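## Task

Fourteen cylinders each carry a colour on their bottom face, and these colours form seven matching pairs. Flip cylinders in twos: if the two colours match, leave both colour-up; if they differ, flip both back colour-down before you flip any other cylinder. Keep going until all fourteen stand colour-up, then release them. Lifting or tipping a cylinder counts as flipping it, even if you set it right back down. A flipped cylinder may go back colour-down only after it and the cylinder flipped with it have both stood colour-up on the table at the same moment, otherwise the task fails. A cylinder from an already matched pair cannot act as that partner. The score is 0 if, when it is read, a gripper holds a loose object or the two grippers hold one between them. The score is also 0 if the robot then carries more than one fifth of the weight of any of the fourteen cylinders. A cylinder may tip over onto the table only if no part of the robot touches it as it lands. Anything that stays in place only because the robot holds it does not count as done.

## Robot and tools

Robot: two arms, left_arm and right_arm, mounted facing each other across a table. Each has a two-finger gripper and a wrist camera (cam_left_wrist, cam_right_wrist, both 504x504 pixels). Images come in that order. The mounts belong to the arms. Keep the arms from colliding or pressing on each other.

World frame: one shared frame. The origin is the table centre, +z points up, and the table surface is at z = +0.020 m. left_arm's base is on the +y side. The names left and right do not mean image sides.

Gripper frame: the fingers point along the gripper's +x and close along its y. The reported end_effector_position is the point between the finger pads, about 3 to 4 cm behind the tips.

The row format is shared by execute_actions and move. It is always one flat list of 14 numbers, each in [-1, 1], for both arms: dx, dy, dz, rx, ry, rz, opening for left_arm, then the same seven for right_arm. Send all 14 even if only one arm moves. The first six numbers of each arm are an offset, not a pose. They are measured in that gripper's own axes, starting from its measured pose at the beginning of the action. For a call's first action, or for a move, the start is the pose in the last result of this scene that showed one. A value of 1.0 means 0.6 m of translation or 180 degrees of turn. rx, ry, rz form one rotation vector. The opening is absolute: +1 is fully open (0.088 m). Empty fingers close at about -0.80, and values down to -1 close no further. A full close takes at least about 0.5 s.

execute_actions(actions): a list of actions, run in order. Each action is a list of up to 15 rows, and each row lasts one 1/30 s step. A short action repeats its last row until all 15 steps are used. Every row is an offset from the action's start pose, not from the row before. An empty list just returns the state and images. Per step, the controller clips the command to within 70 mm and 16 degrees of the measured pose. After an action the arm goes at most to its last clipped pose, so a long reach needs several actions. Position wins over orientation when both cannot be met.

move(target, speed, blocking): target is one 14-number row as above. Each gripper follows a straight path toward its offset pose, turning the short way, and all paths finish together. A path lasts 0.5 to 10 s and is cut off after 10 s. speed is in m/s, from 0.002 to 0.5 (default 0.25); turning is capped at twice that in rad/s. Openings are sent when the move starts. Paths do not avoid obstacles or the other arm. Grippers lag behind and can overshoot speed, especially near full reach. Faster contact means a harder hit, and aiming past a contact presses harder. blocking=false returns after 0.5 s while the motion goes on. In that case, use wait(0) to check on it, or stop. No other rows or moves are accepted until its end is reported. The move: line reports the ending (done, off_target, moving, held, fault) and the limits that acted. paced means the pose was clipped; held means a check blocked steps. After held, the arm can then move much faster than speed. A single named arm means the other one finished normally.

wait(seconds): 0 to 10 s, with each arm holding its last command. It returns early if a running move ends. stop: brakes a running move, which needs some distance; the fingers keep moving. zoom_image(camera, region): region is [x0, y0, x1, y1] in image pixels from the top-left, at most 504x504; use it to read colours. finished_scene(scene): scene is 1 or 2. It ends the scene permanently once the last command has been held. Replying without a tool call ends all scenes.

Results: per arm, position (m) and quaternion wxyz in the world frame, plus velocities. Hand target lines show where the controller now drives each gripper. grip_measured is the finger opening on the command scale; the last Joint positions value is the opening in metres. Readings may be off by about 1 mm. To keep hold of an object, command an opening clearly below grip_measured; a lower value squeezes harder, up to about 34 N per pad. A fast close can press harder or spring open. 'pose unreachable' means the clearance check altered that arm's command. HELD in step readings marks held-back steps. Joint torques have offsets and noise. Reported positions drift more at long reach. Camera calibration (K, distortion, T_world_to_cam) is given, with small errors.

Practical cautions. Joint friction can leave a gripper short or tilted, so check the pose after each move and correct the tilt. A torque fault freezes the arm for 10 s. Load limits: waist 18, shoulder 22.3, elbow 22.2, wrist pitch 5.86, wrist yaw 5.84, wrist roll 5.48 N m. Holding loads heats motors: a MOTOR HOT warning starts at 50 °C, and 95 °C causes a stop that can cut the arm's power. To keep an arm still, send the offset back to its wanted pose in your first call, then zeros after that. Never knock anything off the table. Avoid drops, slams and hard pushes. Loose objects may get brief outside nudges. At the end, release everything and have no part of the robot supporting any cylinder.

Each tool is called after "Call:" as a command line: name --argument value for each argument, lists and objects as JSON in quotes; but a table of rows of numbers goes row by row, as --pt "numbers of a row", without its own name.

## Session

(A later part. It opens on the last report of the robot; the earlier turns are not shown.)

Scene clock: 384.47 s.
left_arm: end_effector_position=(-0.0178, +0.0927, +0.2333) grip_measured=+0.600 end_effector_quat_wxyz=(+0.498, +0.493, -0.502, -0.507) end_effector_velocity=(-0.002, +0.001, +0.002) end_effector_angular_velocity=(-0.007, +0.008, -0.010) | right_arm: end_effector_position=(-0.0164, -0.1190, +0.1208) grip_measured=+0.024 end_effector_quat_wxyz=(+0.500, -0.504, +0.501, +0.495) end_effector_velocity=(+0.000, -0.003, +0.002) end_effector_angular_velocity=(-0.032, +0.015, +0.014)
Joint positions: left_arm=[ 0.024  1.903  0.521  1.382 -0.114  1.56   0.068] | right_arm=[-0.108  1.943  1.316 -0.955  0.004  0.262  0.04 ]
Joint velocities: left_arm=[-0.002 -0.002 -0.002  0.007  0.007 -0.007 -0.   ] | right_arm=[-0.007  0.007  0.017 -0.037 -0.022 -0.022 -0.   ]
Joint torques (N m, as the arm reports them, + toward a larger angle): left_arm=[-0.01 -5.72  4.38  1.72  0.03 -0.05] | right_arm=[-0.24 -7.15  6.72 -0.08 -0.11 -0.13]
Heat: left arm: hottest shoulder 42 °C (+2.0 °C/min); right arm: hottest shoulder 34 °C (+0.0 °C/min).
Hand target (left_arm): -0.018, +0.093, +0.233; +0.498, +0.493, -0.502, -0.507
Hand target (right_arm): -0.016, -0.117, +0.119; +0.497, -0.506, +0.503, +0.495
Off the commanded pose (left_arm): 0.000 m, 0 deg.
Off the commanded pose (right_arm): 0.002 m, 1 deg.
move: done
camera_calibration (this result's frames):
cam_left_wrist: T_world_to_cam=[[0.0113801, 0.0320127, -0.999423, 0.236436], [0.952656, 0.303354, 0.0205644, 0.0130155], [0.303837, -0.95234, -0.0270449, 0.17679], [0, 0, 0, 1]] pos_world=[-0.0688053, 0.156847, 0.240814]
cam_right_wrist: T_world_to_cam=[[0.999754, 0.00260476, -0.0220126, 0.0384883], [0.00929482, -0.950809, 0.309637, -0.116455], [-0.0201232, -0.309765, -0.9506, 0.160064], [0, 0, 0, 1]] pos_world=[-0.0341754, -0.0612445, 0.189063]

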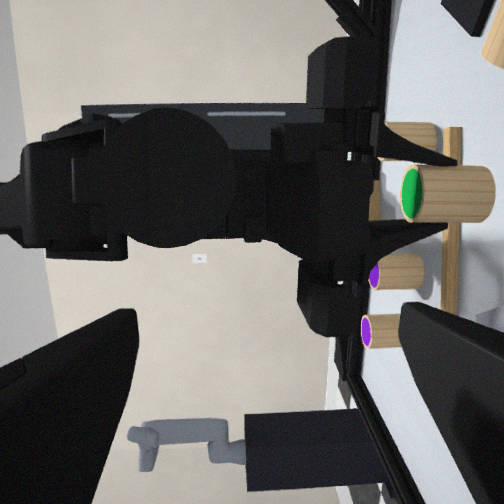

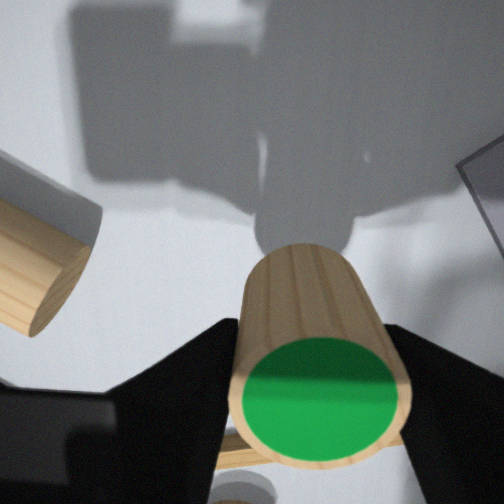

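Call:
move --target '[0,0,0,0,0,0,0.6,0.076,0,0,0,0,0,-0.35]' --speed 0.08

Call:
move --target '[0,0,0,0,0,0,0.6,0,0,0,0,0,0,0.5]'

Call:
move --target '[0,0,0,0,0,0,0.6,-0.105,0,0,0,0,0,0.5]'

Call:
move --target '[0,0,0,0,0,0,0.6,0,0.04,-0.273,0,0,0,0.5]'

Scene clock: 387.63 s.
left_arm: end_effector_position=(-0.0178, +0.0927, +0.2331) grip_measured=+0.600 end_effector_quat_wxyz=(+0.498, +0.493, -0.502, -0.507) end_effector_velocity=(+0.002, -0.001, -0.002) end_effector_angular_velocity=(+0.008, +0.021, +0.010) | right_arm: end_effector_position=(-0.0171, -0.1165, +0.0848) grip_measured=+0.024 end_effector_quat_wxyz=(+0.503, -0.498, +0.498, +0.501) end_effector_velocity=(+0.002, -0.000, -0.001) end_effector_angular_velocity=(+0.004, -0.006, -0.010)
Joint positions: left_arm=[ 0.024  1.903  0.521  1.382 -0.114  1.56   0.068] | right_arm=[-0.108  1.998  1.238 -0.804  0.004  0.262  0.04 ]
Joint velocities: left_arm=[ 0.002  0.002  0.002 -0.007 -0.007 -0.022 -0.   ] | right_arm=[-0.002 -0.002 -0.007  0.007  0.007  0.007 -0.   ]
Joint torques (N m, as the arm reports them, + toward a larger angle): left_arm=[-0.09 -5.73  4.4   1.77  0.04 -0.05] | right_arm=[ 0.01 -6.82  3.26  1.24  0.03 -0.01]
Heat: left arm: hottest shoulder 42 °C (+1.0 °C/min); right arm: hottest shoulder 34 °C (+0.0 °C/min).
Hand target (left_arm): -0.018, +0.093, +0.233; +0.498, +0.493, -0.502, -0.507
Hand target (right_arm): -0.016, -0.120, +0.075; +0.500, -0.504, +0.501, +0.495
Off the commanded pose (left_arm): 0.000 m, 0 deg.
Off the commanded pose (right_arm): 0.010 m, 1 deg.
move: off_target (right_arm)
camera_calibration (this result's frames):
cam_left_wrist: T_world_to_cam=[[0.0114305, 0.0323907, -0.99941, 0.236274], [0.952655, 0.303346, 0.0207271, 0.0129435], [0.303838, -0.95233, -0.0273897, 0.176945], [0, 0, 0, 1]] pos_world=[-0.0687941, 0.156931, 0.240712]
cam_right_wrist: T_world_to_cam=[[0.999637, 0.00338714, -0.0267441, 0.0388896], [0.0111006, -0.955781, 0.293868, -0.102195], [-0.0245661, -0.294058, -0.955472, 0.128769], [0, 0, 0, 1]] pos_world=[-0.0345776, -0.0599418, 0.154107]

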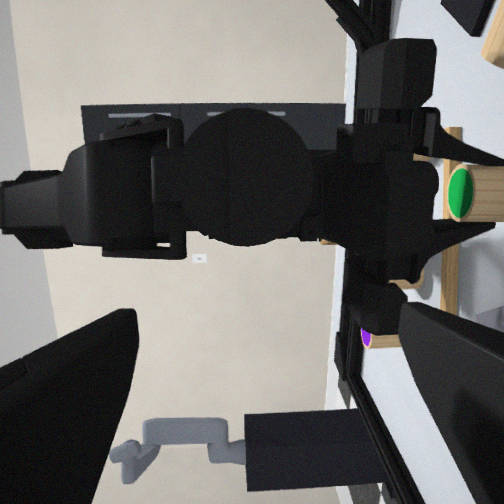

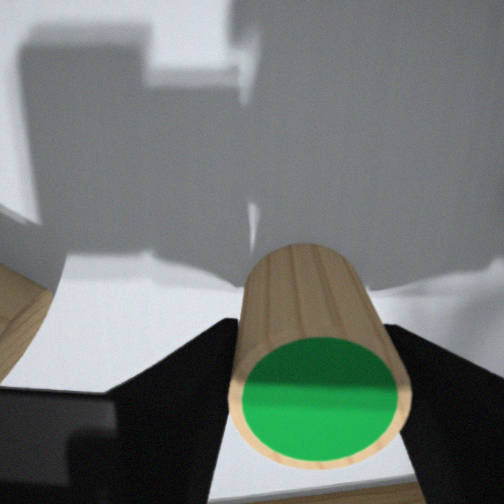

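Scene clock: 388.30 s.
left_arm: end_effector_position=(-0.0178, +0.0927, +0.2331) grip_measured=+0.600 end_effector_quat_wxyz=(+0.498, +0.493, -0.502, -0.507) end_effector_velocity=(+0.000, +0.001, -0.001) end_effector_angular_velocity=(+0.007, +0.006, +0.005) | right_arm: end_effector_position=(-0.0173, -0.1161, +0.0849) grip_measured=+0.498 end_effector_quat_wxyz=(+0.503, -0.498, +0.498, +0.501) end_effector_velocity=(+0.000, -0.002, +0.000) end_effector_angular_velocity=(-0.009, +0.005, +0.034)
Joint positions: left_arm=[ 0.024  1.903  0.521  1.382 -0.114  1.56   0.068] | right_arm=[-0.108  1.998  1.238 -0.802  0.004  0.262  0.063]
Joint velocities: left_arm=[-0.002 -0.002 -0.002 -0.007 -0.007 -0.007 -0.   ] | right_arm=[-0.002 -0.002 -0.002 -0.007 -0.007 -0.037  0.001]
Joint torques (N m, as the arm reports them, + toward a larger angle): left_arm=[-0.11 -5.77  4.41  1.72  0.01 -0.04] | right_arm=[ 0.07 -8.91  4.94 -0.01  0.01 -0.02]
Heat: left arm: hottest shoulder 42 °C (+1.0 °C/min); right arm: hottest shoulder 34 °C (+0.0 °C/min).
Hand target (left_arm): -0.018, +0.093, +0.233; +0.498, +0.493, -0.502, -0.507
Hand target (right_arm): -0.017, -0.116, +0.085; +0.503, -0.498, +0.498, +0.501
Off the commanded pose (left_arm): 0.000 m, 0 deg.
Off the commanded pose (right_arm): 0.000 m, 0 deg.
move: done
camera_calibration (this result's frames):
cam_left_wrist: T_world_to_cam=[[0.0114305, 0.0323907, -0.99941, 0.236274], [0.952655, 0.303346, 0.0207271, 0.0129435], [0.303838, -0.95233, -0.0273897, 0.176945], [0, 0, 0, 1]] pos_world=[-0.0687941, 0.156931, 0.240712]
cam_right_wrist: T_world_to_cam=[[0.999614, 0.00305591, -0.0276, 0.0390845], [0.010991, -0.956297, 0.29219, -0.101743], [-0.0255009, -0.29238, -0.955962, 0.129102], [0, 0, 0, 1]] pos_world=[-0.034659, -0.0596688, 0.154224]

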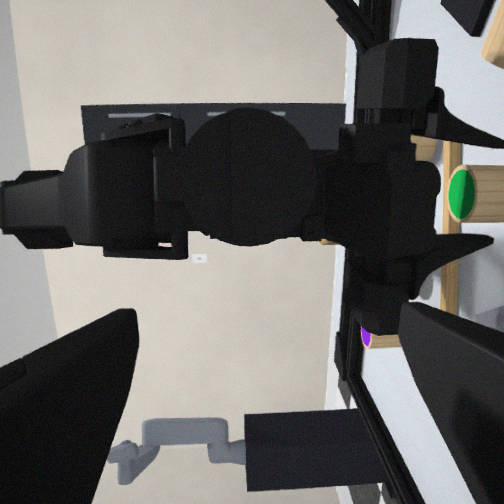

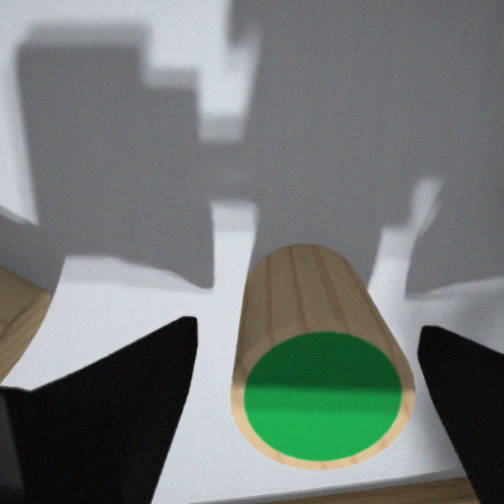

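Scene clock: 389.17 s.
left_arm: end_effector_position=(-0.0178, +0.0927, +0.2331) grip_measured=+0.600 end_effector_quat_wxyz=(+0.498, +0.493, -0.502, -0.507) end_effector_velocity=(+0.000, +0.002, -0.006) end_effector_angular_velocity=(+0.027, +0.004, +0.005) | right_arm: end_effector_position=(-0.0165, -0.1192, +0.1430) grip_measured=+0.500 end_effector_quat_wxyz=(+0.501, -0.502, +0.501, +0.497) end_effector_velocity=(-0.002, +0.001, +0.002) end_effector_angular_velocity=(+0.000, +0.008, +0.024)
Joint positions: left_arm=[ 0.024  1.903  0.521  1.382 -0.114  1.56   0.068] | right_arm=[-0.108  1.909  1.363 -1.031  0.004  0.262  0.063]
Joint velocities: left_arm=[-0.002 -0.002 -0.007 -0.022 -0.007 -0.007 -0.   ] | right_arm=[ 0.002  0.002  0.012 -0.007 -0.007 -0.022 -0.   ]
Joint torques (N m, as the arm reports them, + toward a larger angle): left_arm=[ 0.05 -5.75  4.48  1.76  0.02 -0.04] | right_arm=[ 0.06 -9.32  6.71 -0.13  0.   -0.01]
Heat: left arm: hottest shoulder 42 °C (+1.0 °C/min); right arm: hottest shoulder 34 °C (+0.0 °C/min).
Hand target (left_arm): -0.018, +0.093, +0.233; +0.498, +0.493, -0.502, -0.507
Hand target (right_arm): -0.017, -0.116, +0.148; +0.503, -0.498, +0.498, +0.501
Off the commanded pose (left_arm): 0.000 m, 0 deg.
Off the commanded pose (right_arm): 0.006 m, 1 deg.
move: done
camera_calibration (this result's frames):
cam_left_wrist: T_world_to_cam=[[0.0114305, 0.0323907, -0.99941, 0.236274], [0.952655, 0.303346, 0.0207271, 0.0129435], [0.303838, -0.95233, -0.0273897, 0.176945], [0, 0, 0, 1]] pos_world=[-0.0687941, 0.156931, 0.240712]
cam_right_wrist: T_world_to_cam=[[0.999708, 0.0027039, -0.024012, 0.0393227], [0.00990713, -0.952223, 0.305244, -0.123084], [-0.0220394, -0.305393, -0.951971, 0.181705], [0, 0, 0, 1]] pos_world=[-0.0340871, -0.0618184, 0.211492]

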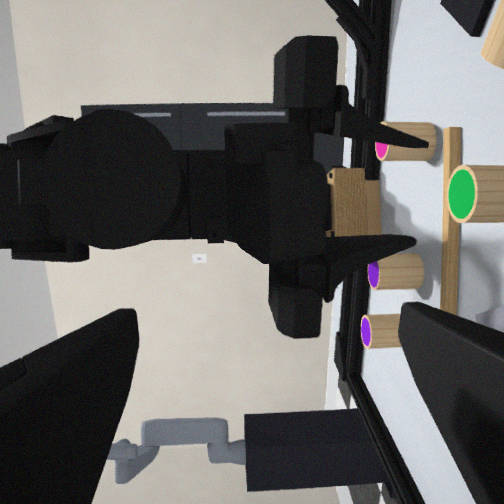

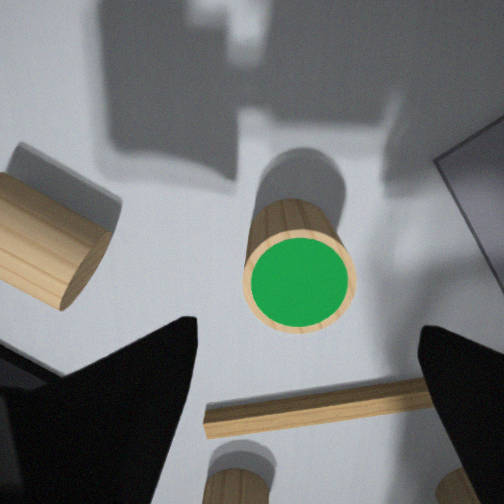

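Scene clock: 390.37 s.
left_arm: end_effector_position=(-0.0178, +0.0927, +0.2331) grip_measured=+0.600 end_effector_quat_wxyz=(+0.498, +0.493, -0.502, -0.507) end_effector_velocity=(+0.002, +0.001, +0.004) end_effector_angular_velocity=(-0.012, +0.009, +0.020) | right_arm: end_effector_position=(-0.0413, -0.2791, +0.1456) grip_measured=+0.500 end_effector_quat_wxyz=(+0.499, -0.500, +0.500, +0.501) end_effector_velocity=(+0.001, -0.009, -0.001) end_effector_angular_velocity=(-0.022, -0.006, +0.034)
Joint positions: left_arm=[ 0.024  1.903  0.521  1.382 -0.114  1.56   0.068] | right_arm=[ 0.205  1.383  0.805 -0.991 -0.001  0.572  0.063]
Joint velocities: left_arm=[-0.002 -0.007 -0.002  0.007 -0.022 -0.007 -0.   ] | right_arm=[ 0.012 -0.012 -0.012 -0.022 -0.007 -0.022 -0.   ]
Joint torques (N m, as the arm reports them, + toward a larger angle): left_arm=[-0.01 -5.78  4.51  1.76 -0.02 -0.05] | right_arm=[ 0.2  -5.12  3.97 -0.06  0.03  0.18]
Heat: left arm: hottest shoulder 42 °C (+0.0 °C/min); right arm: hottest shoulder 34 °C (+0.0 °C/min).
Hand target (left_arm): -0.018, +0.093, +0.233; +0.498, +0.493, -0.502, -0.507
Hand target (right_arm): -0.040, -0.283, +0.144; +0.500, -0.502, +0.501, +0.497
Off the commanded pose (left_arm): 0.000 m, 0 deg.
Off the commanded pose (right_arm): 0.004 m, 1 deg.
move: done
camera_calibration (this result's frames):
cam_left_wrist: T_world_to_cam=[[0.0114305, 0.0323907, -0.99941, 0.236274], [0.952655, 0.303346, 0.0207271, 0.0129435], [0.303838, -0.95233, -0.0273897, 0.176945], [0, 0, 0, 1]] pos_world=[-0.0687941, 0.156931, 0.240712]
cam_right_wrist: T_world_to_cam=[[0.999508, 0.00666088, -0.0306546, 0.0666841], [0.0155487, -0.953907, 0.299701, -0.275297], [-0.0272453, -0.30003, -0.953541, 0.136412], [0, 0, 0, 1]] pos_world=[-0.0586542, -0.222124, 0.214625]

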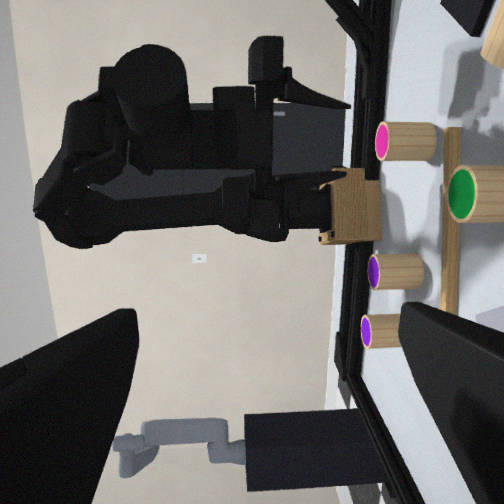

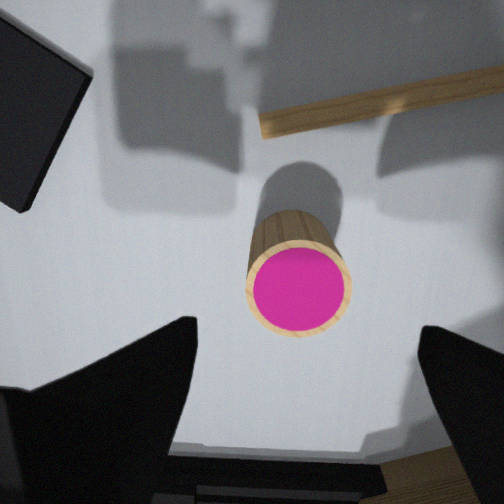

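Call:
move --target '[0,0,0,0,0,0,0.6,0.121,-0.001,-0.007,0,0.003,0,0.5]' --speed 0.12

Call:
move --target '[0,0,0,0,0,0,0.6,0,0,0,0,0,0,-0.35]'

Call:
move --target '[0,0,0,0,0,0,0.6,-0.13,0,0,0,0,0,-0.35]'

Call:
move --target '[0,0,0,0,0,0,0.6,-0.137,-0.04,0.398,0,-0.503,0,-0.35]' --speed 0.4

Scene clock: 393.47 s.
left_arm: end_effector_position=(-0.0178, +0.0927, +0.2330) grip_measured=+0.600 end_effector_quat_wxyz=(+0.498, +0.493, -0.502, -0.508) end_effector_velocity=(+0.000, +0.001, -0.001) end_effector_angular_velocity=(+0.007, +0.006, +0.005) | right_arm: end_effector_position=(-0.0424, -0.2789, +0.0776) grip_measured=+0.500 end_effector_quat_wxyz=(+0.499, -0.496, +0.499, +0.505) end_effector_velocity=(+0.001, -0.002, -0.003) end_effector_angular_velocity=(-0.010, +0.002, +0.005)
Joint positions: left_arm=[ 0.024  1.904  0.521  1.382 -0.114  1.56   0.068] | right_arm=[ 0.208  1.529  0.621 -0.651 -0.003  0.573  0.063]
Joint velocities: left_arm=[-0.002 -0.002 -0.002 -0.007 -0.007 -0.007 -0.   ] | right_arm=[-0.002  0.007 -0.007  0.007 -0.007 -0.007 -0.   ]
Joint torques (N m, as the arm reports them, + toward a larger angle): left_arm=[ 0.02 -5.73  4.45  1.76  0.01 -0.02] | right_arm=[ 0.3  -3.85  3.3   0.36 -0.09  0.09]
Heat: left arm: hottest shoulder 42 °C (+0.0 °C/min); right arm: hottest shoulder 34 °C (+0.0 °C/min).
Hand target (left_arm): -0.018, +0.093, +0.233; +0.498, +0.493, -0.502, -0.507
Hand target (right_arm): -0.041, -0.284, +0.073; +0.497, -0.502, +0.502, +0.499
Off the commanded pose (left_arm): 0.000 m, 0 deg.
Off the commanded pose (right_arm): 0.007 m, 1 deg.
move: done
camera_calibration (this result's frames):
cam_left_wrist: T_world_to_cam=[[0.0114808, 0.0327686, -0.999397, 0.236081], [0.952654, 0.303338, 0.0208898, 0.0129127], [0.30384, -0.952319, -0.0277345, 0.177014], [0, 0, 0, 1]] pos_world=[-0.0687955, 0.15692, 0.240578]
cam_right_wrist: T_world_to_cam=[[0.999242, 0.00847073, -0.038001, 0.0667896], [0.0192109, -0.956224, 0.292004, -0.254615], [-0.033864, -0.292513, -0.955662, 0.0735733], [0, 0, 0, 1]] pos_world=[-0.059356, -0.222514, 0.147198]

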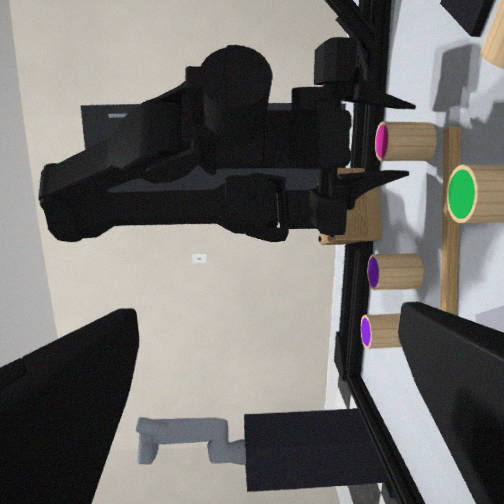

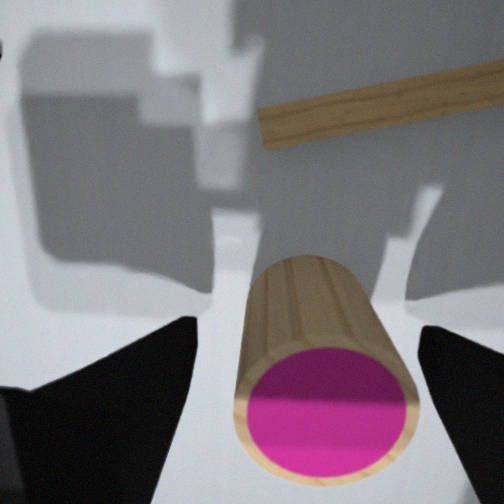

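Scene clock: 393.97 s.
left_arm: end_effector_position=(-0.0178, +0.0927, +0.2330) grip_measured=+0.600 end_effector_quat_wxyz=(+0.498, +0.493, -0.502, -0.508) end_effector_velocity=(+0.000, +0.002, -0.001) end_effector_angular_velocity=(+0.007, +0.006, +0.015) | right_arm: end_effector_position=(-0.0420, -0.2789, +0.0776) grip_measured=+0.025 end_effector_quat_wxyz=(+0.500, -0.497, +0.499, +0.505) end_effector_velocity=(+0.001, -0.003, -0.001) end_effector_angular_velocity=(-0.014, -0.000, -0.010)
Joint positions: left_arm=[ 0.024  1.904  0.521  1.382 -0.114  1.56   0.068] | right_arm=[ 0.208  1.53   0.621 -0.652 -0.001  0.573  0.04 ]
Joint velocities: left_arm=[-0.007 -0.007 -0.007 -0.007 -0.022 -0.007 -0.   ] | right_arm=[-0.002  0.002 -0.002 -0.007 -0.007  0.007  0.   ]
Joint torques (N m, as the arm reports them, + toward a larger angle): left_arm=[ 0.02 -5.77  4.47  1.74  0.   -0.02] | right_arm=[ 0.07 -4.79  4.49  0.21 -0.07 -0.02]
Heat: left arm: hottest shoulder 42 °C (+0.0 °C/min); right arm: hottest shoulder 34 °C (+0.0 °C/min).
Hand target (left_arm): -0.018, +0.093, +0.233; +0.498, +0.493, -0.502, -0.508
Hand target (right_arm): -0.042, -0.279, +0.078; +0.499, -0.496, +0.499, +0.505
Off the commanded pose (left_arm): 0.000 m, 0 deg.
Off the commanded pose (right_arm): 0.000 m, 0 deg.
move: done
camera_calibration (this result's frames):
cam_left_wrist: T_world_to_cam=[[0.0114808, 0.0327686, -0.999397, 0.236081], [0.952654, 0.303338, 0.0208898, 0.0129127], [0.30384, -0.952319, -0.0277345, 0.177014], [0, 0, 0, 1]] pos_world=[-0.0687955, 0.15692, 0.240578]
cam_right_wrist: T_world_to_cam=[[0.999338, 0.00807361, -0.035461, 0.0660808], [0.0180797, -0.956314, 0.29178, -0.254645], [-0.0315561, -0.292228, -0.955828, 0.0737081], [0, 0, 0, 1]] pos_world=[-0.0591072, -0.222514, 0.147096]

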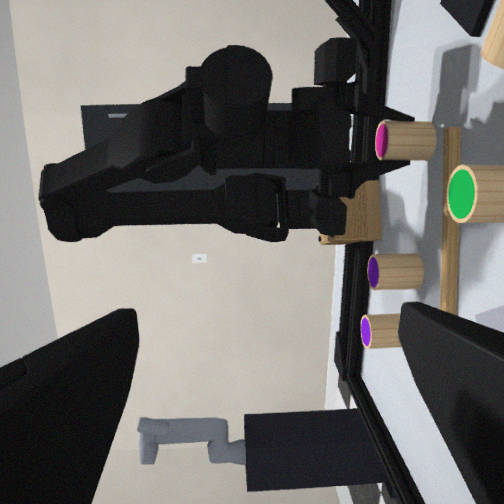

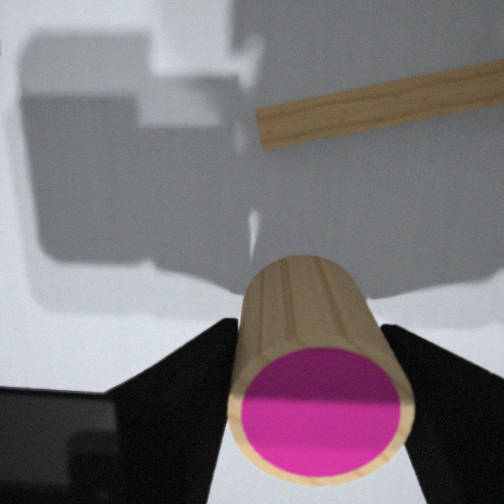

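Scene clock: 394.87 s.
left_arm: end_effector_position=(-0.0178, +0.0927, +0.2330) grip_measured=+0.600 end_effector_quat_wxyz=(+0.498, +0.493, -0.502, -0.508) end_effector_velocity=(+0.002, -0.001, -0.003) end_effector_angular_velocity=(+0.017, +0.020, +0.010) | right_arm: end_effector_position=(-0.0399, -0.2821, +0.1507) grip_measured=+0.025 end_effector_quat_wxyz=(+0.499, -0.503, +0.500, +0.498) end_effector_velocity=(-0.000, -0.001, +0.004) end_effector_angular_velocity=(-0.006, +0.005, +0.019)
Joint positions: left_arm=[ 0.024  1.904  0.521  1.382 -0.114  1.56   0.068] | right_arm=[ 0.208  1.37   0.815 -1.023 -0.001  0.573  0.04 ]
Joint velocities: left_arm=[ 0.002 -0.002  0.002 -0.022 -0.007 -0.022 -0.   ] | right_arm=[-0.002 -0.007  0.012 -0.022 -0.007 -0.022 -0.   ]
Joint torques (N m, as the arm reports them, + toward a larger angle): left_arm=[-0.12 -5.77  4.42  1.73  0.01 -0.02] | right_arm=[ 0.03 -5.3   6.9  -0.07  0.03 -0.03]
Heat: left arm: hottest shoulder 42 °C (+0.0 °C/min); right arm: hottest shoulder 34 °C (+0.0 °C/min).
Hand target (left_arm): -0.018, +0.093, +0.233; +0.498, +0.493, -0.502, -0.508
Hand target (right_arm): -0.042, -0.279, +0.155; +0.500, -0.497, +0.499, +0.505
Off the commanded pose (left_arm): 0.000 m, 0 deg.
Off the commanded pose (right_arm): 0.006 m, 1 deg.
move: done
camera_calibration (this result's frames):
cam_left_wrist: T_world_to_cam=[[0.0114808, 0.0327686, -0.999397, 0.236081], [0.952654, 0.303338, 0.0208898, 0.0129127], [0.30384, -0.952319, -0.0277345, 0.177014], [0, 0, 0, 1]] pos_world=[-0.0687955, 0.15692, 0.240578]
cam_right_wrist: T_world_to_cam=[[0.999632, 0.00762112, -0.0260254, 0.0650814], [0.0152236, -0.951915, 0.305982, -0.280105], [-0.0224421, -0.306266, -0.951681, 0.138529], [0, 0, 0, 1]] pos_world=[-0.0576843, -0.224706, 0.219236]

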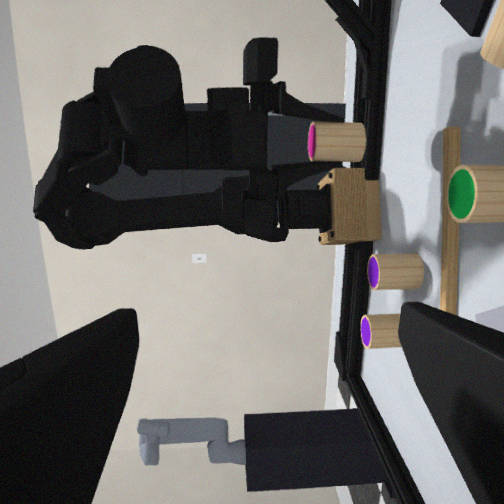

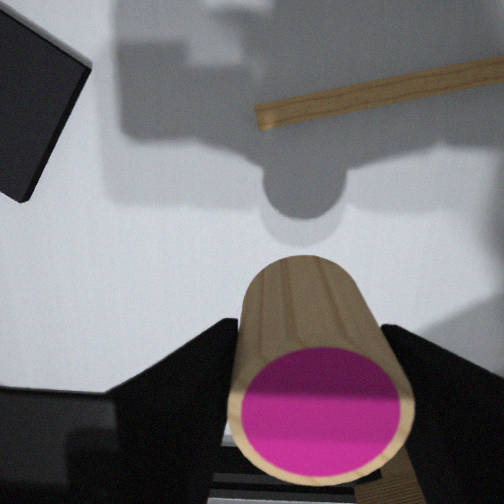

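Scene clock: 397.47 s.
left_arm: end_effector_position=(-0.0178, +0.0927, +0.2330) grip_measured=+0.600 end_effector_quat_wxyz=(+0.498, +0.493, -0.502, -0.508) end_effector_velocity=(+0.000, +0.001, +0.002) end_effector_angular_velocity=(-0.007, +0.008, +0.005) | right_arm: end_effector_position=(-0.0183, -0.0463, +0.2312) grip_measured=+0.025 end_effector_quat_wxyz=(+0.704, +0.003, +0.004, +0.710) end_effector_velocity=(+0.002, +0.001, -0.006) end_effector_angular_velocity=(-0.011, -0.041, +0.000)
Joint positions: left_arm=[ 0.024  1.904  0.521  1.382 -0.114  1.56   0.068] | right_arm=[-0.036  1.774  0.512  1.259  0.323  0.01   0.04 ]
Joint velocities: left_arm=[-0.002 -0.002 -0.002  0.007 -0.007 -0.007 -0.   ] | right_arm=[-0.007  0.017 -0.002  0.007 -0.007 -0.037 -0.   ]
Joint torques (N m, as the arm reports them, + toward a larger angle): left_arm=[-0.12 -5.69  4.47  1.77  0.02 -0.06] | right_arm=[-0.25 -5.81  5.83  2.11 -0.09 -0.19]
Heat: left arm: hottest shoulder 42 °C (+1.0 °C/min); right arm: hottest shoulder 34 °C (+0.0 °C/min).
Hand target (left_arm): -0.018, +0.093, +0.233; +0.498, +0.493, -0.502, -0.507
Hand target (right_arm): -0.019, -0.043, +0.232; +0.703, +0.003, +0.000, +0.711
Off the commanded pose (left_arm): 0.000 m, 0 deg.
Off the commanded pose (right_arm): 0.004 m, 1 deg.
move: done
camera_calibration (this result's frames):
cam_left_wrist: T_world_to_cam=[[0.0114808, 0.0327686, -0.999397, 0.236081], [0.952654, 0.303338, 0.0208898, 0.0129127], [0.30384, -0.952319, -0.0277345, 0.177014], [0, 0, 0, 1]] pos_world=[-0.0687955, 0.15692, 0.240578]
cam_right_wrist: T_world_to_cam=[[0.999244, 0.0386356, -0.0043466, 0.0401612], [0.00754405, -0.302348, -0.953168, 0.240371], [-0.0381404, 0.952414, -0.30241, 0.195708], [0, 0, 0, 1]] pos_world=[-0.0344798, -0.115271, 0.288473]

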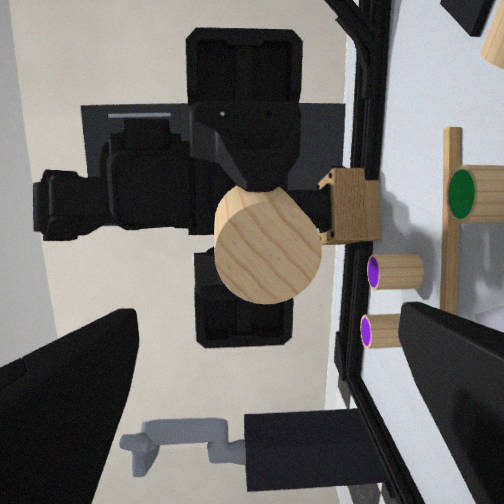

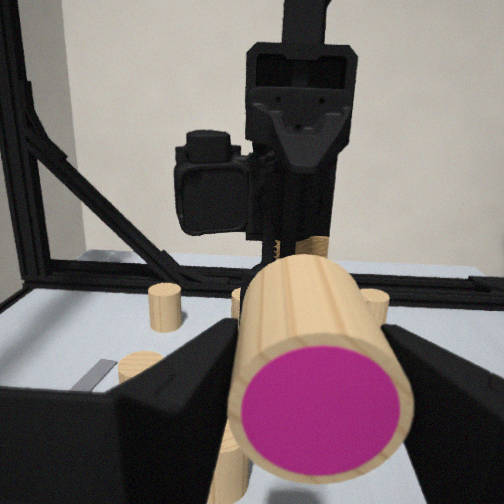

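Call:
move --target '[0.16,-0.002,-0.004,0,0,0.003,0.6,0,0,0,0,0,0,-0.35]' --speed 0.12

Call:
move --target '[0,0,0,0,0,0,-0.35,0,0,0,0,0,0,-0.35]'

Call:
move --target '[0,0,0,0,0,0,-0.35,0,0,0,0,0,0,0.6]'

Call:
move --target '[-0.117,0,0,0,0,0,-0.35,-0.117,0,0,-0.003,0,0,0.6]'

Call:
move --target '[-0.105,-0.15,-0.195,0,0,-0.495,-0.35,-0.005,-0.003,-0.153,0,0.507,0,0.5]' --speed 0.4

Scene clock: 402.27 s.
left_arm: end_effector_position=(-0.0169, -0.0010, +0.2329) grip_measured=+0.600 end_effector_quat_wxyz=(+0.502, +0.491, -0.503, -0.504) end_effector_velocity=(-0.000, -0.002, -0.008) end_effector_angular_velocity=(+0.027, +0.005, +0.005) | right_arm: end_effector_position=(-0.0184, -0.0461, +0.2310) grip_measured=+0.025 end_effector_quat_wxyz=(+0.704, +0.002, +0.004, +0.711) end_effector_velocity=(+0.005, -0.001, -0.001) end_effector_angular_velocity=(-0.007, +0.020, -0.015)
Joint positions: left_arm=[ 0.059  2.127  0.927  1.211 -0.083  1.56   0.068] | right_arm=[-0.036  1.776  0.513  1.26   0.322  0.009  0.04 ]
Joint velocities: left_arm=[-0.002  0.012  0.007 -0.022 -0.007 -0.007 -0.   ] | right_arm=[-0.007 -0.007 -0.007 -0.007  0.007  0.022 -0.   ]
Joint torques (N m, as the arm reports them, + toward a larger angle): left_arm=[ 0.3  -6.95  6.2   1.59  0.21  0.03] | right_arm=[ 0.06 -6.9   4.38  1.73  0.01  0.  ]
Heat: left arm: hottest shoulder 41 °C (-1.0 °C/min); right arm: hottest shoulder 34 °C (+0.0 °C/min).
Hand target (left_arm): -0.017, -0.003, +0.231; +0.500, +0.491, -0.504, -0.505
Hand target (right_arm): -0.018, -0.046, +0.231; +0.704, +0.002, +0.004, +0.711
Off the commanded pose (left_arm): 0.003 m, 0 deg.
Off the commanded pose (right_arm): 0.000 m, 0 deg.
move: done
camera_calibration (this result's frames):
cam_left_wrist: T_world_to_cam=[[0.010215, 0.0214301, -0.999718, 0.239136], [0.951511, 0.307182, 0.0163072, 0.0414605], [0.307444, -0.95141, -0.0172531, 0.0851145], [0, 0, 0, 1]] pos_world=[-0.0680609, 0.0631182, 0.239861]
cam_right_wrist: T_world_to_cam=[[0.999232, 0.0390185, -0.00358481, 0.0401259], [0.00838628, -0.302338, -0.953164, 0.240279], [-0.0382748, 0.952402, -0.302433, 0.195443], [0, 0, 0, 1]] pos_world=[-0.0346296, -0.115061, 0.288278]

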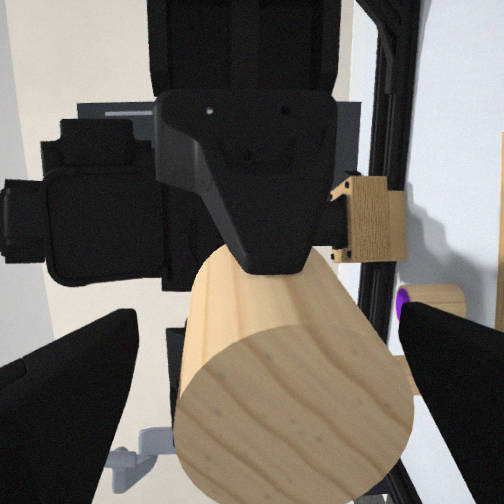

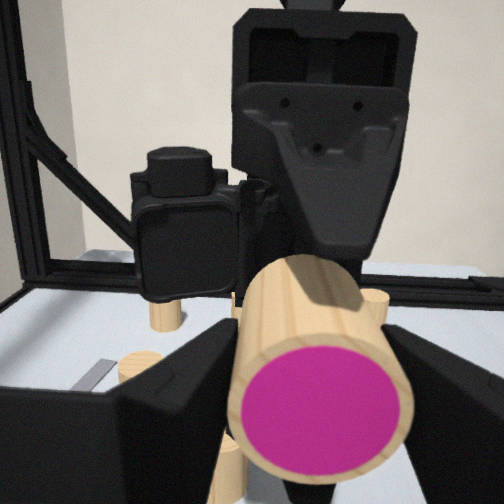

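Scene clock: 402.77 s.
left_arm: end_effector_position=(-0.0169, -0.0010, +0.2329) grip_measured=+0.042 end_effector_quat_wxyz=(+0.502, +0.491, -0.503, -0.504) end_effector_velocity=(+0.005, +0.000, -0.001) end_effector_angular_velocity=(+0.007, +0.007, +0.024) | right_arm: end_effector_position=(-0.0184, -0.0461, +0.2310) grip_measured=+0.025 end_effector_quat_wxyz=(+0.704, +0.002, +0.004, +0.711) end_effector_velocity=(+0.000, -0.000, +0.002) end_effector_angular_velocity=(+0.007, -0.020, +0.005)
Joint positions: left_arm=[ 0.059  2.127  0.927  1.211 -0.083  1.56   0.041] | right_arm=[-0.036  1.776  0.513  1.26   0.322  0.009  0.04 ]
Joint velocities: left_arm=[ 0.002 -0.002 -0.002 -0.007 -0.022 -0.007 -0.   ] | right_arm=[-0.002 -0.002 -0.002  0.007 -0.007 -0.022 -0.   ]
Joint torques (N m, as the arm reports them, + toward a larger angle): left_arm=[-0.03 -7.86  5.26  1.73  0.02 -0.05] | right_arm=[ 0.04 -6.71  4.48  1.82  0.   -0.01]
Heat: left arm: hottest shoulder 41 °C (-1.0 °C/min); right arm: hottest shoulder 34 °C (+0.0 °C/min).
Hand target (left_arm): -0.017, -0.001, +0.233; +0.502, +0.491, -0.503, -0.504
Hand target (right_arm): -0.018, -0.046, +0.231; +0.704, +0.002, +0.004, +0.711
Off the commanded pose (left_arm): 0.000 m, 0 deg.
Off the commanded pose (right_arm): 0.000 m, 0 deg.
move: done
camera_calibration (this result's frames):
cam_left_wrist: T_world_to_cam=[[0.00983381, 0.0214357, -0.999722, 0.23913], [0.951519, 0.307178, 0.0159461, 0.0415448], [0.307434, -0.951411, -0.0173758, 0.0851429], [0, 0, 0, 1]] pos_world=[-0.068058, 0.0631183, 0.239881]
cam_right_wrist: T_world_to_cam=[[0.999232, 0.0390185, -0.00358481, 0.0401259], [0.00838628, -0.302338, -0.953164, 0.240279], [-0.0382748, 0.952402, -0.302433, 0.195443], [0, 0, 0, 1]] pos_world=[-0.0346296, -0.115061, 0.288278]

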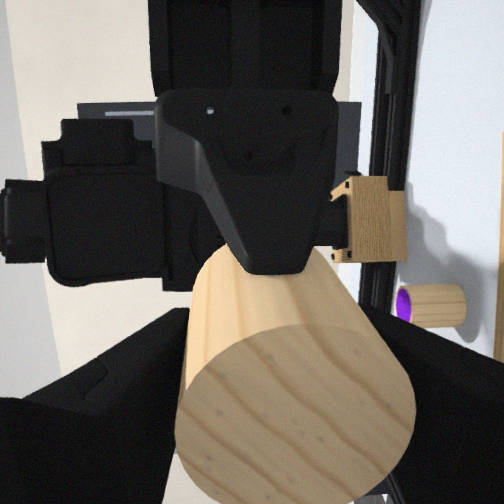

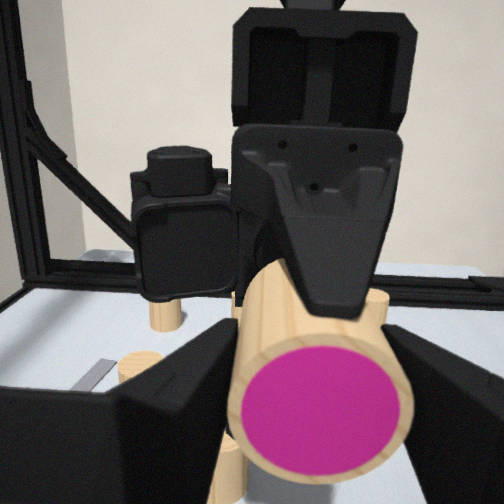

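Scene clock: 403.43 s.
left_arm: end_effector_position=(-0.0169, -0.0010, +0.2328) grip_measured=+0.042 end_effector_quat_wxyz=(+0.502, +0.491, -0.503, -0.504) end_effector_velocity=(-0.000, +0.001, -0.004) end_effector_angular_velocity=(+0.022, -0.009, +0.005) | right_arm: end_effector_position=(-0.0184, -0.0461, +0.2310) grip_measured=+0.598 end_effector_quat_wxyz=(+0.704, +0.002, +0.004, +0.711) end_effector_velocity=(+0.000, -0.000, +0.005) end_effector_angular_velocity=(+0.021, -0.000, +0.005)
Joint positions: left_arm=[ 0.059  2.127  0.927  1.21  -0.083  1.56   0.041] | right_arm=[-0.036  1.776  0.513  1.26   0.322  0.01   0.068]
Joint velocities: left_arm=[-0.002 -0.002 -0.002 -0.022 -0.007  0.007  0.   ] | right_arm=[-0.002 -0.002 -0.002  0.022 -0.007 -0.007  0.001]
Joint torques (N m, as the arm reports them, + toward a larger angle): left_arm=[-0.02 -7.96  5.2   1.78 -0.01 -0.04] | right_arm=[ 0.   -6.75  4.46  1.82  0.01  0.  ]
Heat: left arm: hottest shoulder 42 °C (+0.0 °C/min); right arm: hottest shoulder 34 °C (+0.0 °C/min).
Hand target (left_arm): -0.017, -0.001, +0.233; +0.502, +0.491, -0.503, -0.504
Hand target (right_arm): -0.018, -0.046, +0.231; +0.704, +0.002, +0.004, +0.711
Off the commanded pose (left_arm): 0.000 m, 0 deg.
Off the commanded pose (right_arm): 0.000 m, 0 deg.
move: done
camera_calibration (this result's frames):
cam_left_wrist: T_world_to_cam=[[0.0099085, 0.0221948, -0.999705, 0.238962], [0.951517, 0.307165, 0.0162504, 0.0414772], [0.307435, -0.951397, -0.0180752, 0.0853013], [0, 0, 0, 1]] pos_world=[-0.0680587, 0.0631113, 0.239759]
cam_right_wrist: T_world_to_cam=[[0.999231, 0.0390176, -0.00396612, 0.0402139], [0.00802244, -0.302341, -0.953166, 0.240273], [-0.0383894, 0.952401, -0.302422, 0.195439], [0, 0, 0, 1]] pos_world=[-0.0346078, -0.115061, 0.288284]

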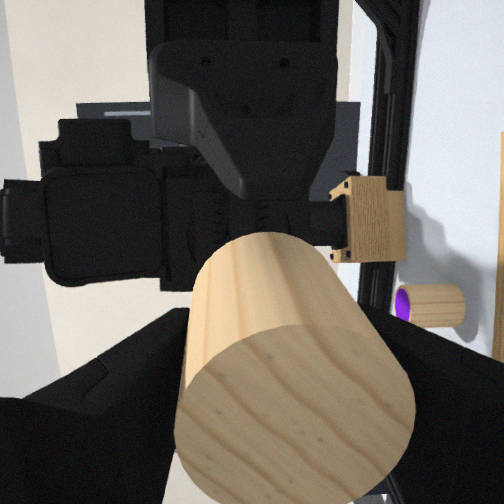

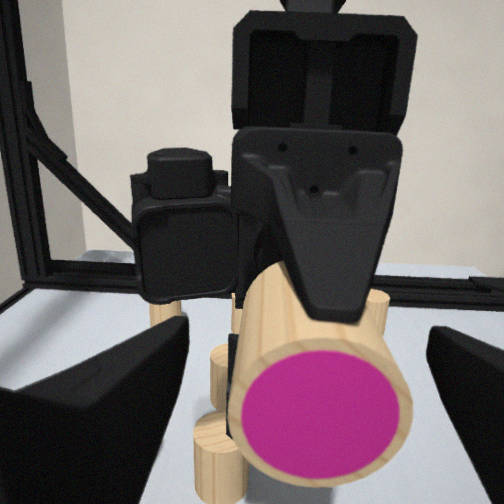

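Scene clock: 404.33 s.
left_arm: end_effector_position=(-0.0161, +0.0677, +0.2262) grip_measured=+0.041 end_effector_quat_wxyz=(+0.497, +0.494, -0.501, -0.509) end_effector_velocity=(+0.000, +0.003, -0.002) end_effector_angular_velocity=(+0.012, +0.006, +0.005) | right_arm: end_effector_position=(-0.0183, -0.1131, +0.2329) grip_measured=+0.600 end_effector_quat_wxyz=(+0.703, +0.004, +0.002, +0.711) end_effector_velocity=(-0.000, -0.003, +0.000) end_effector_angular_velocity=(-0.002, -0.008, +0.010)
Joint positions: left_arm=[ 0.041  1.985  0.622  1.357 -0.097  1.56   0.041] | right_arm=[0.067 1.569 0.269 1.304 0.425 0.007 0.068]
Joint velocities: left_arm=[-0.002 -0.007 -0.012 -0.007 -0.007 -0.007 -0.   ] | right_arm=[ 0.002 -0.017 -0.012 -0.007 -0.007 -0.007 -0.   ]
Joint torques (N m, as the arm reports them, + toward a larger angle): left_arm=[-0.37 -7.68  4.17  2.14 -0.21 -0.06] | right_arm=[ 0.24 -5.51  2.94  1.53  0.11 -0.17]
Heat: left arm: hottest shoulder 42 °C (+0.0 °C/min); right arm: hottest shoulder 34 °C (+0.0 °C/min).
Hand target (left_arm): -0.016, +0.069, +0.232; +0.502, +0.491, -0.503, -0.504
Hand target (right_arm): -0.018, -0.116, +0.231; +0.704, -0.001, +0.001, +0.711
Off the commanded pose (left_arm): 0.006 m, 1 deg.
Off the commanded pose (right_arm): 0.004 m, 1 deg.
move: done
camera_calibration (this result's frames):
cam_left_wrist: T_world_to_cam=[[0.0116623, 0.0376995, -0.999221, 0.229773], [0.95265, 0.303232, 0.0225593, 0.0186489], [0.303846, -0.952171, -0.0323781, 0.153562], [0, 0, 0, 1]] pos_world=[-0.0671049, 0.1319, 0.234146]
cam_right_wrist: T_world_to_cam=[[0.9992, 0.0398, -0.00381153, 0.0427672], [0.00818563, -0.296949, -0.954858, 0.222886], [-0.0391352, 0.954064, -0.297037, 0.258807], [0, 0, 0, 1]] pos_world=[-0.034429, -0.182435, 0.289863]

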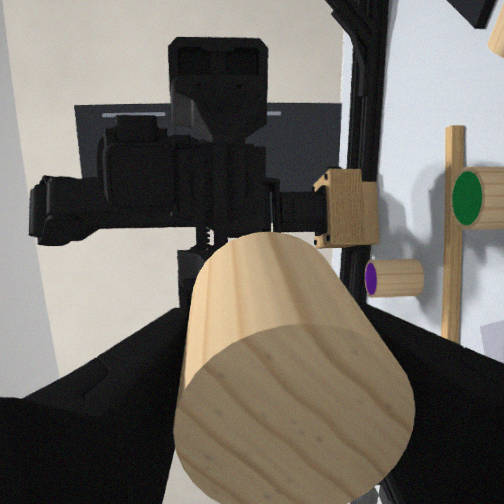

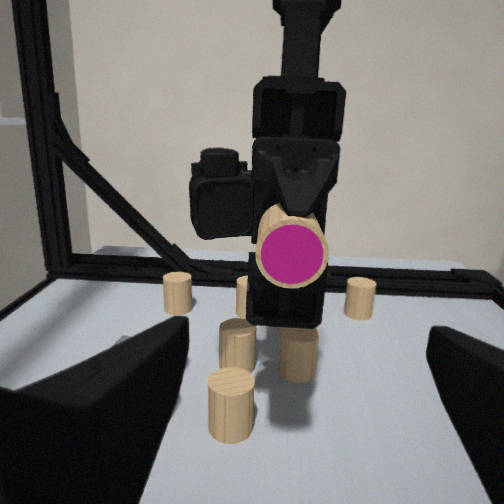

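Scene clock: 406.83 s.
left_arm: end_effector_position=(+0.0988, +0.1304, +0.1353) grip_measured=+0.039 end_effector_quat_wxyz=(+0.002, +0.701, -0.009, -0.713) end_effector_velocity=(+0.000, +0.000, +0.004) end_effector_angular_velocity=(+0.018, -0.004, +0.005) | right_arm: end_effector_position=(-0.0167, -0.1173, +0.1430) grip_measured=+0.500 end_effector_quat_wxyz=(+0.499, -0.503, +0.501, +0.497) end_effector_velocity=(+0.002, -0.003, +0.002) end_effector_angular_velocity=(-0.028, +0.000, -0.000)
Joint positions: left_arm=[ 0.36   2.116  1.531 -0.975  0.021  1.784  0.041] | right_arm=[-0.111  1.918  1.375 -1.036  0.001  0.258  0.063]
Joint velocities: left_arm=[-0.002  0.007  0.027 -0.037 -0.007 -0.007  0.   ] | right_arm=[-0.007  0.007  0.017 -0.037 -0.007 -0.007 -0.   ]
Joint torques (N m, as the arm reports them, + toward a larger angle): left_arm=[ 0.15 -7.19  6.67 -0.03 -0.14  0.13] | right_arm=[-0.2  -6.98  6.86 -0.13 -0.15 -0.17]
Heat: left arm: hottest shoulder 42 °C (+0.0 °C/min); right arm: hottest shoulder 34 °C (+1.0 °C/min).
Hand target (left_arm): +0.101, +0.129, +0.135; +0.000, +0.703, -0.008, -0.711
Hand target (right_arm): -0.017, -0.115, +0.141; +0.495, -0.505, +0.503, +0.496
Off the commanded pose (left_arm): 0.003 m, 1 deg.
Off the commanded pose (right_arm): 0.002 m, 1 deg.
move: done
camera_calibration (this result's frames):
cam_left_wrist: T_world_to_cam=[[0.0315912, 0.999353, 0.0171741, -0.129682], [0.951829, -0.0353232, 0.304587, -0.101738], [0.304996, 0.00672452, -0.95233, 0.174609], [0, 0, 0, 1]] pos_world=[0.0476786, 0.12483, 0.1995]
cam_right_wrist: T_world_to_cam=[[0.999641, 0.00451221, -0.0264139, 0.040044], [0.0124345, -0.951279, 0.308082, -0.121482], [-0.0237368, -0.3083, -0.950993, 0.181838], [0, 0, 0, 1]] pos_world=[-0.0342027, -0.059683, 0.211411]

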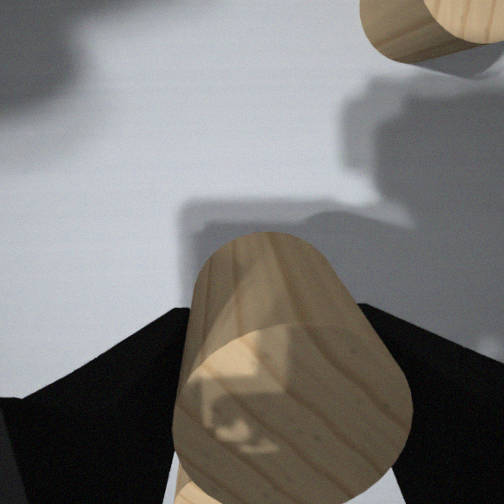

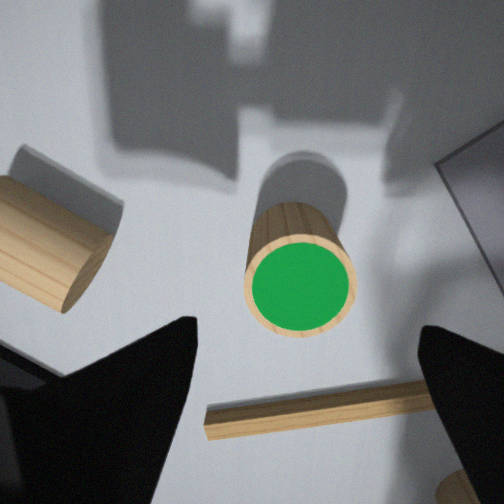

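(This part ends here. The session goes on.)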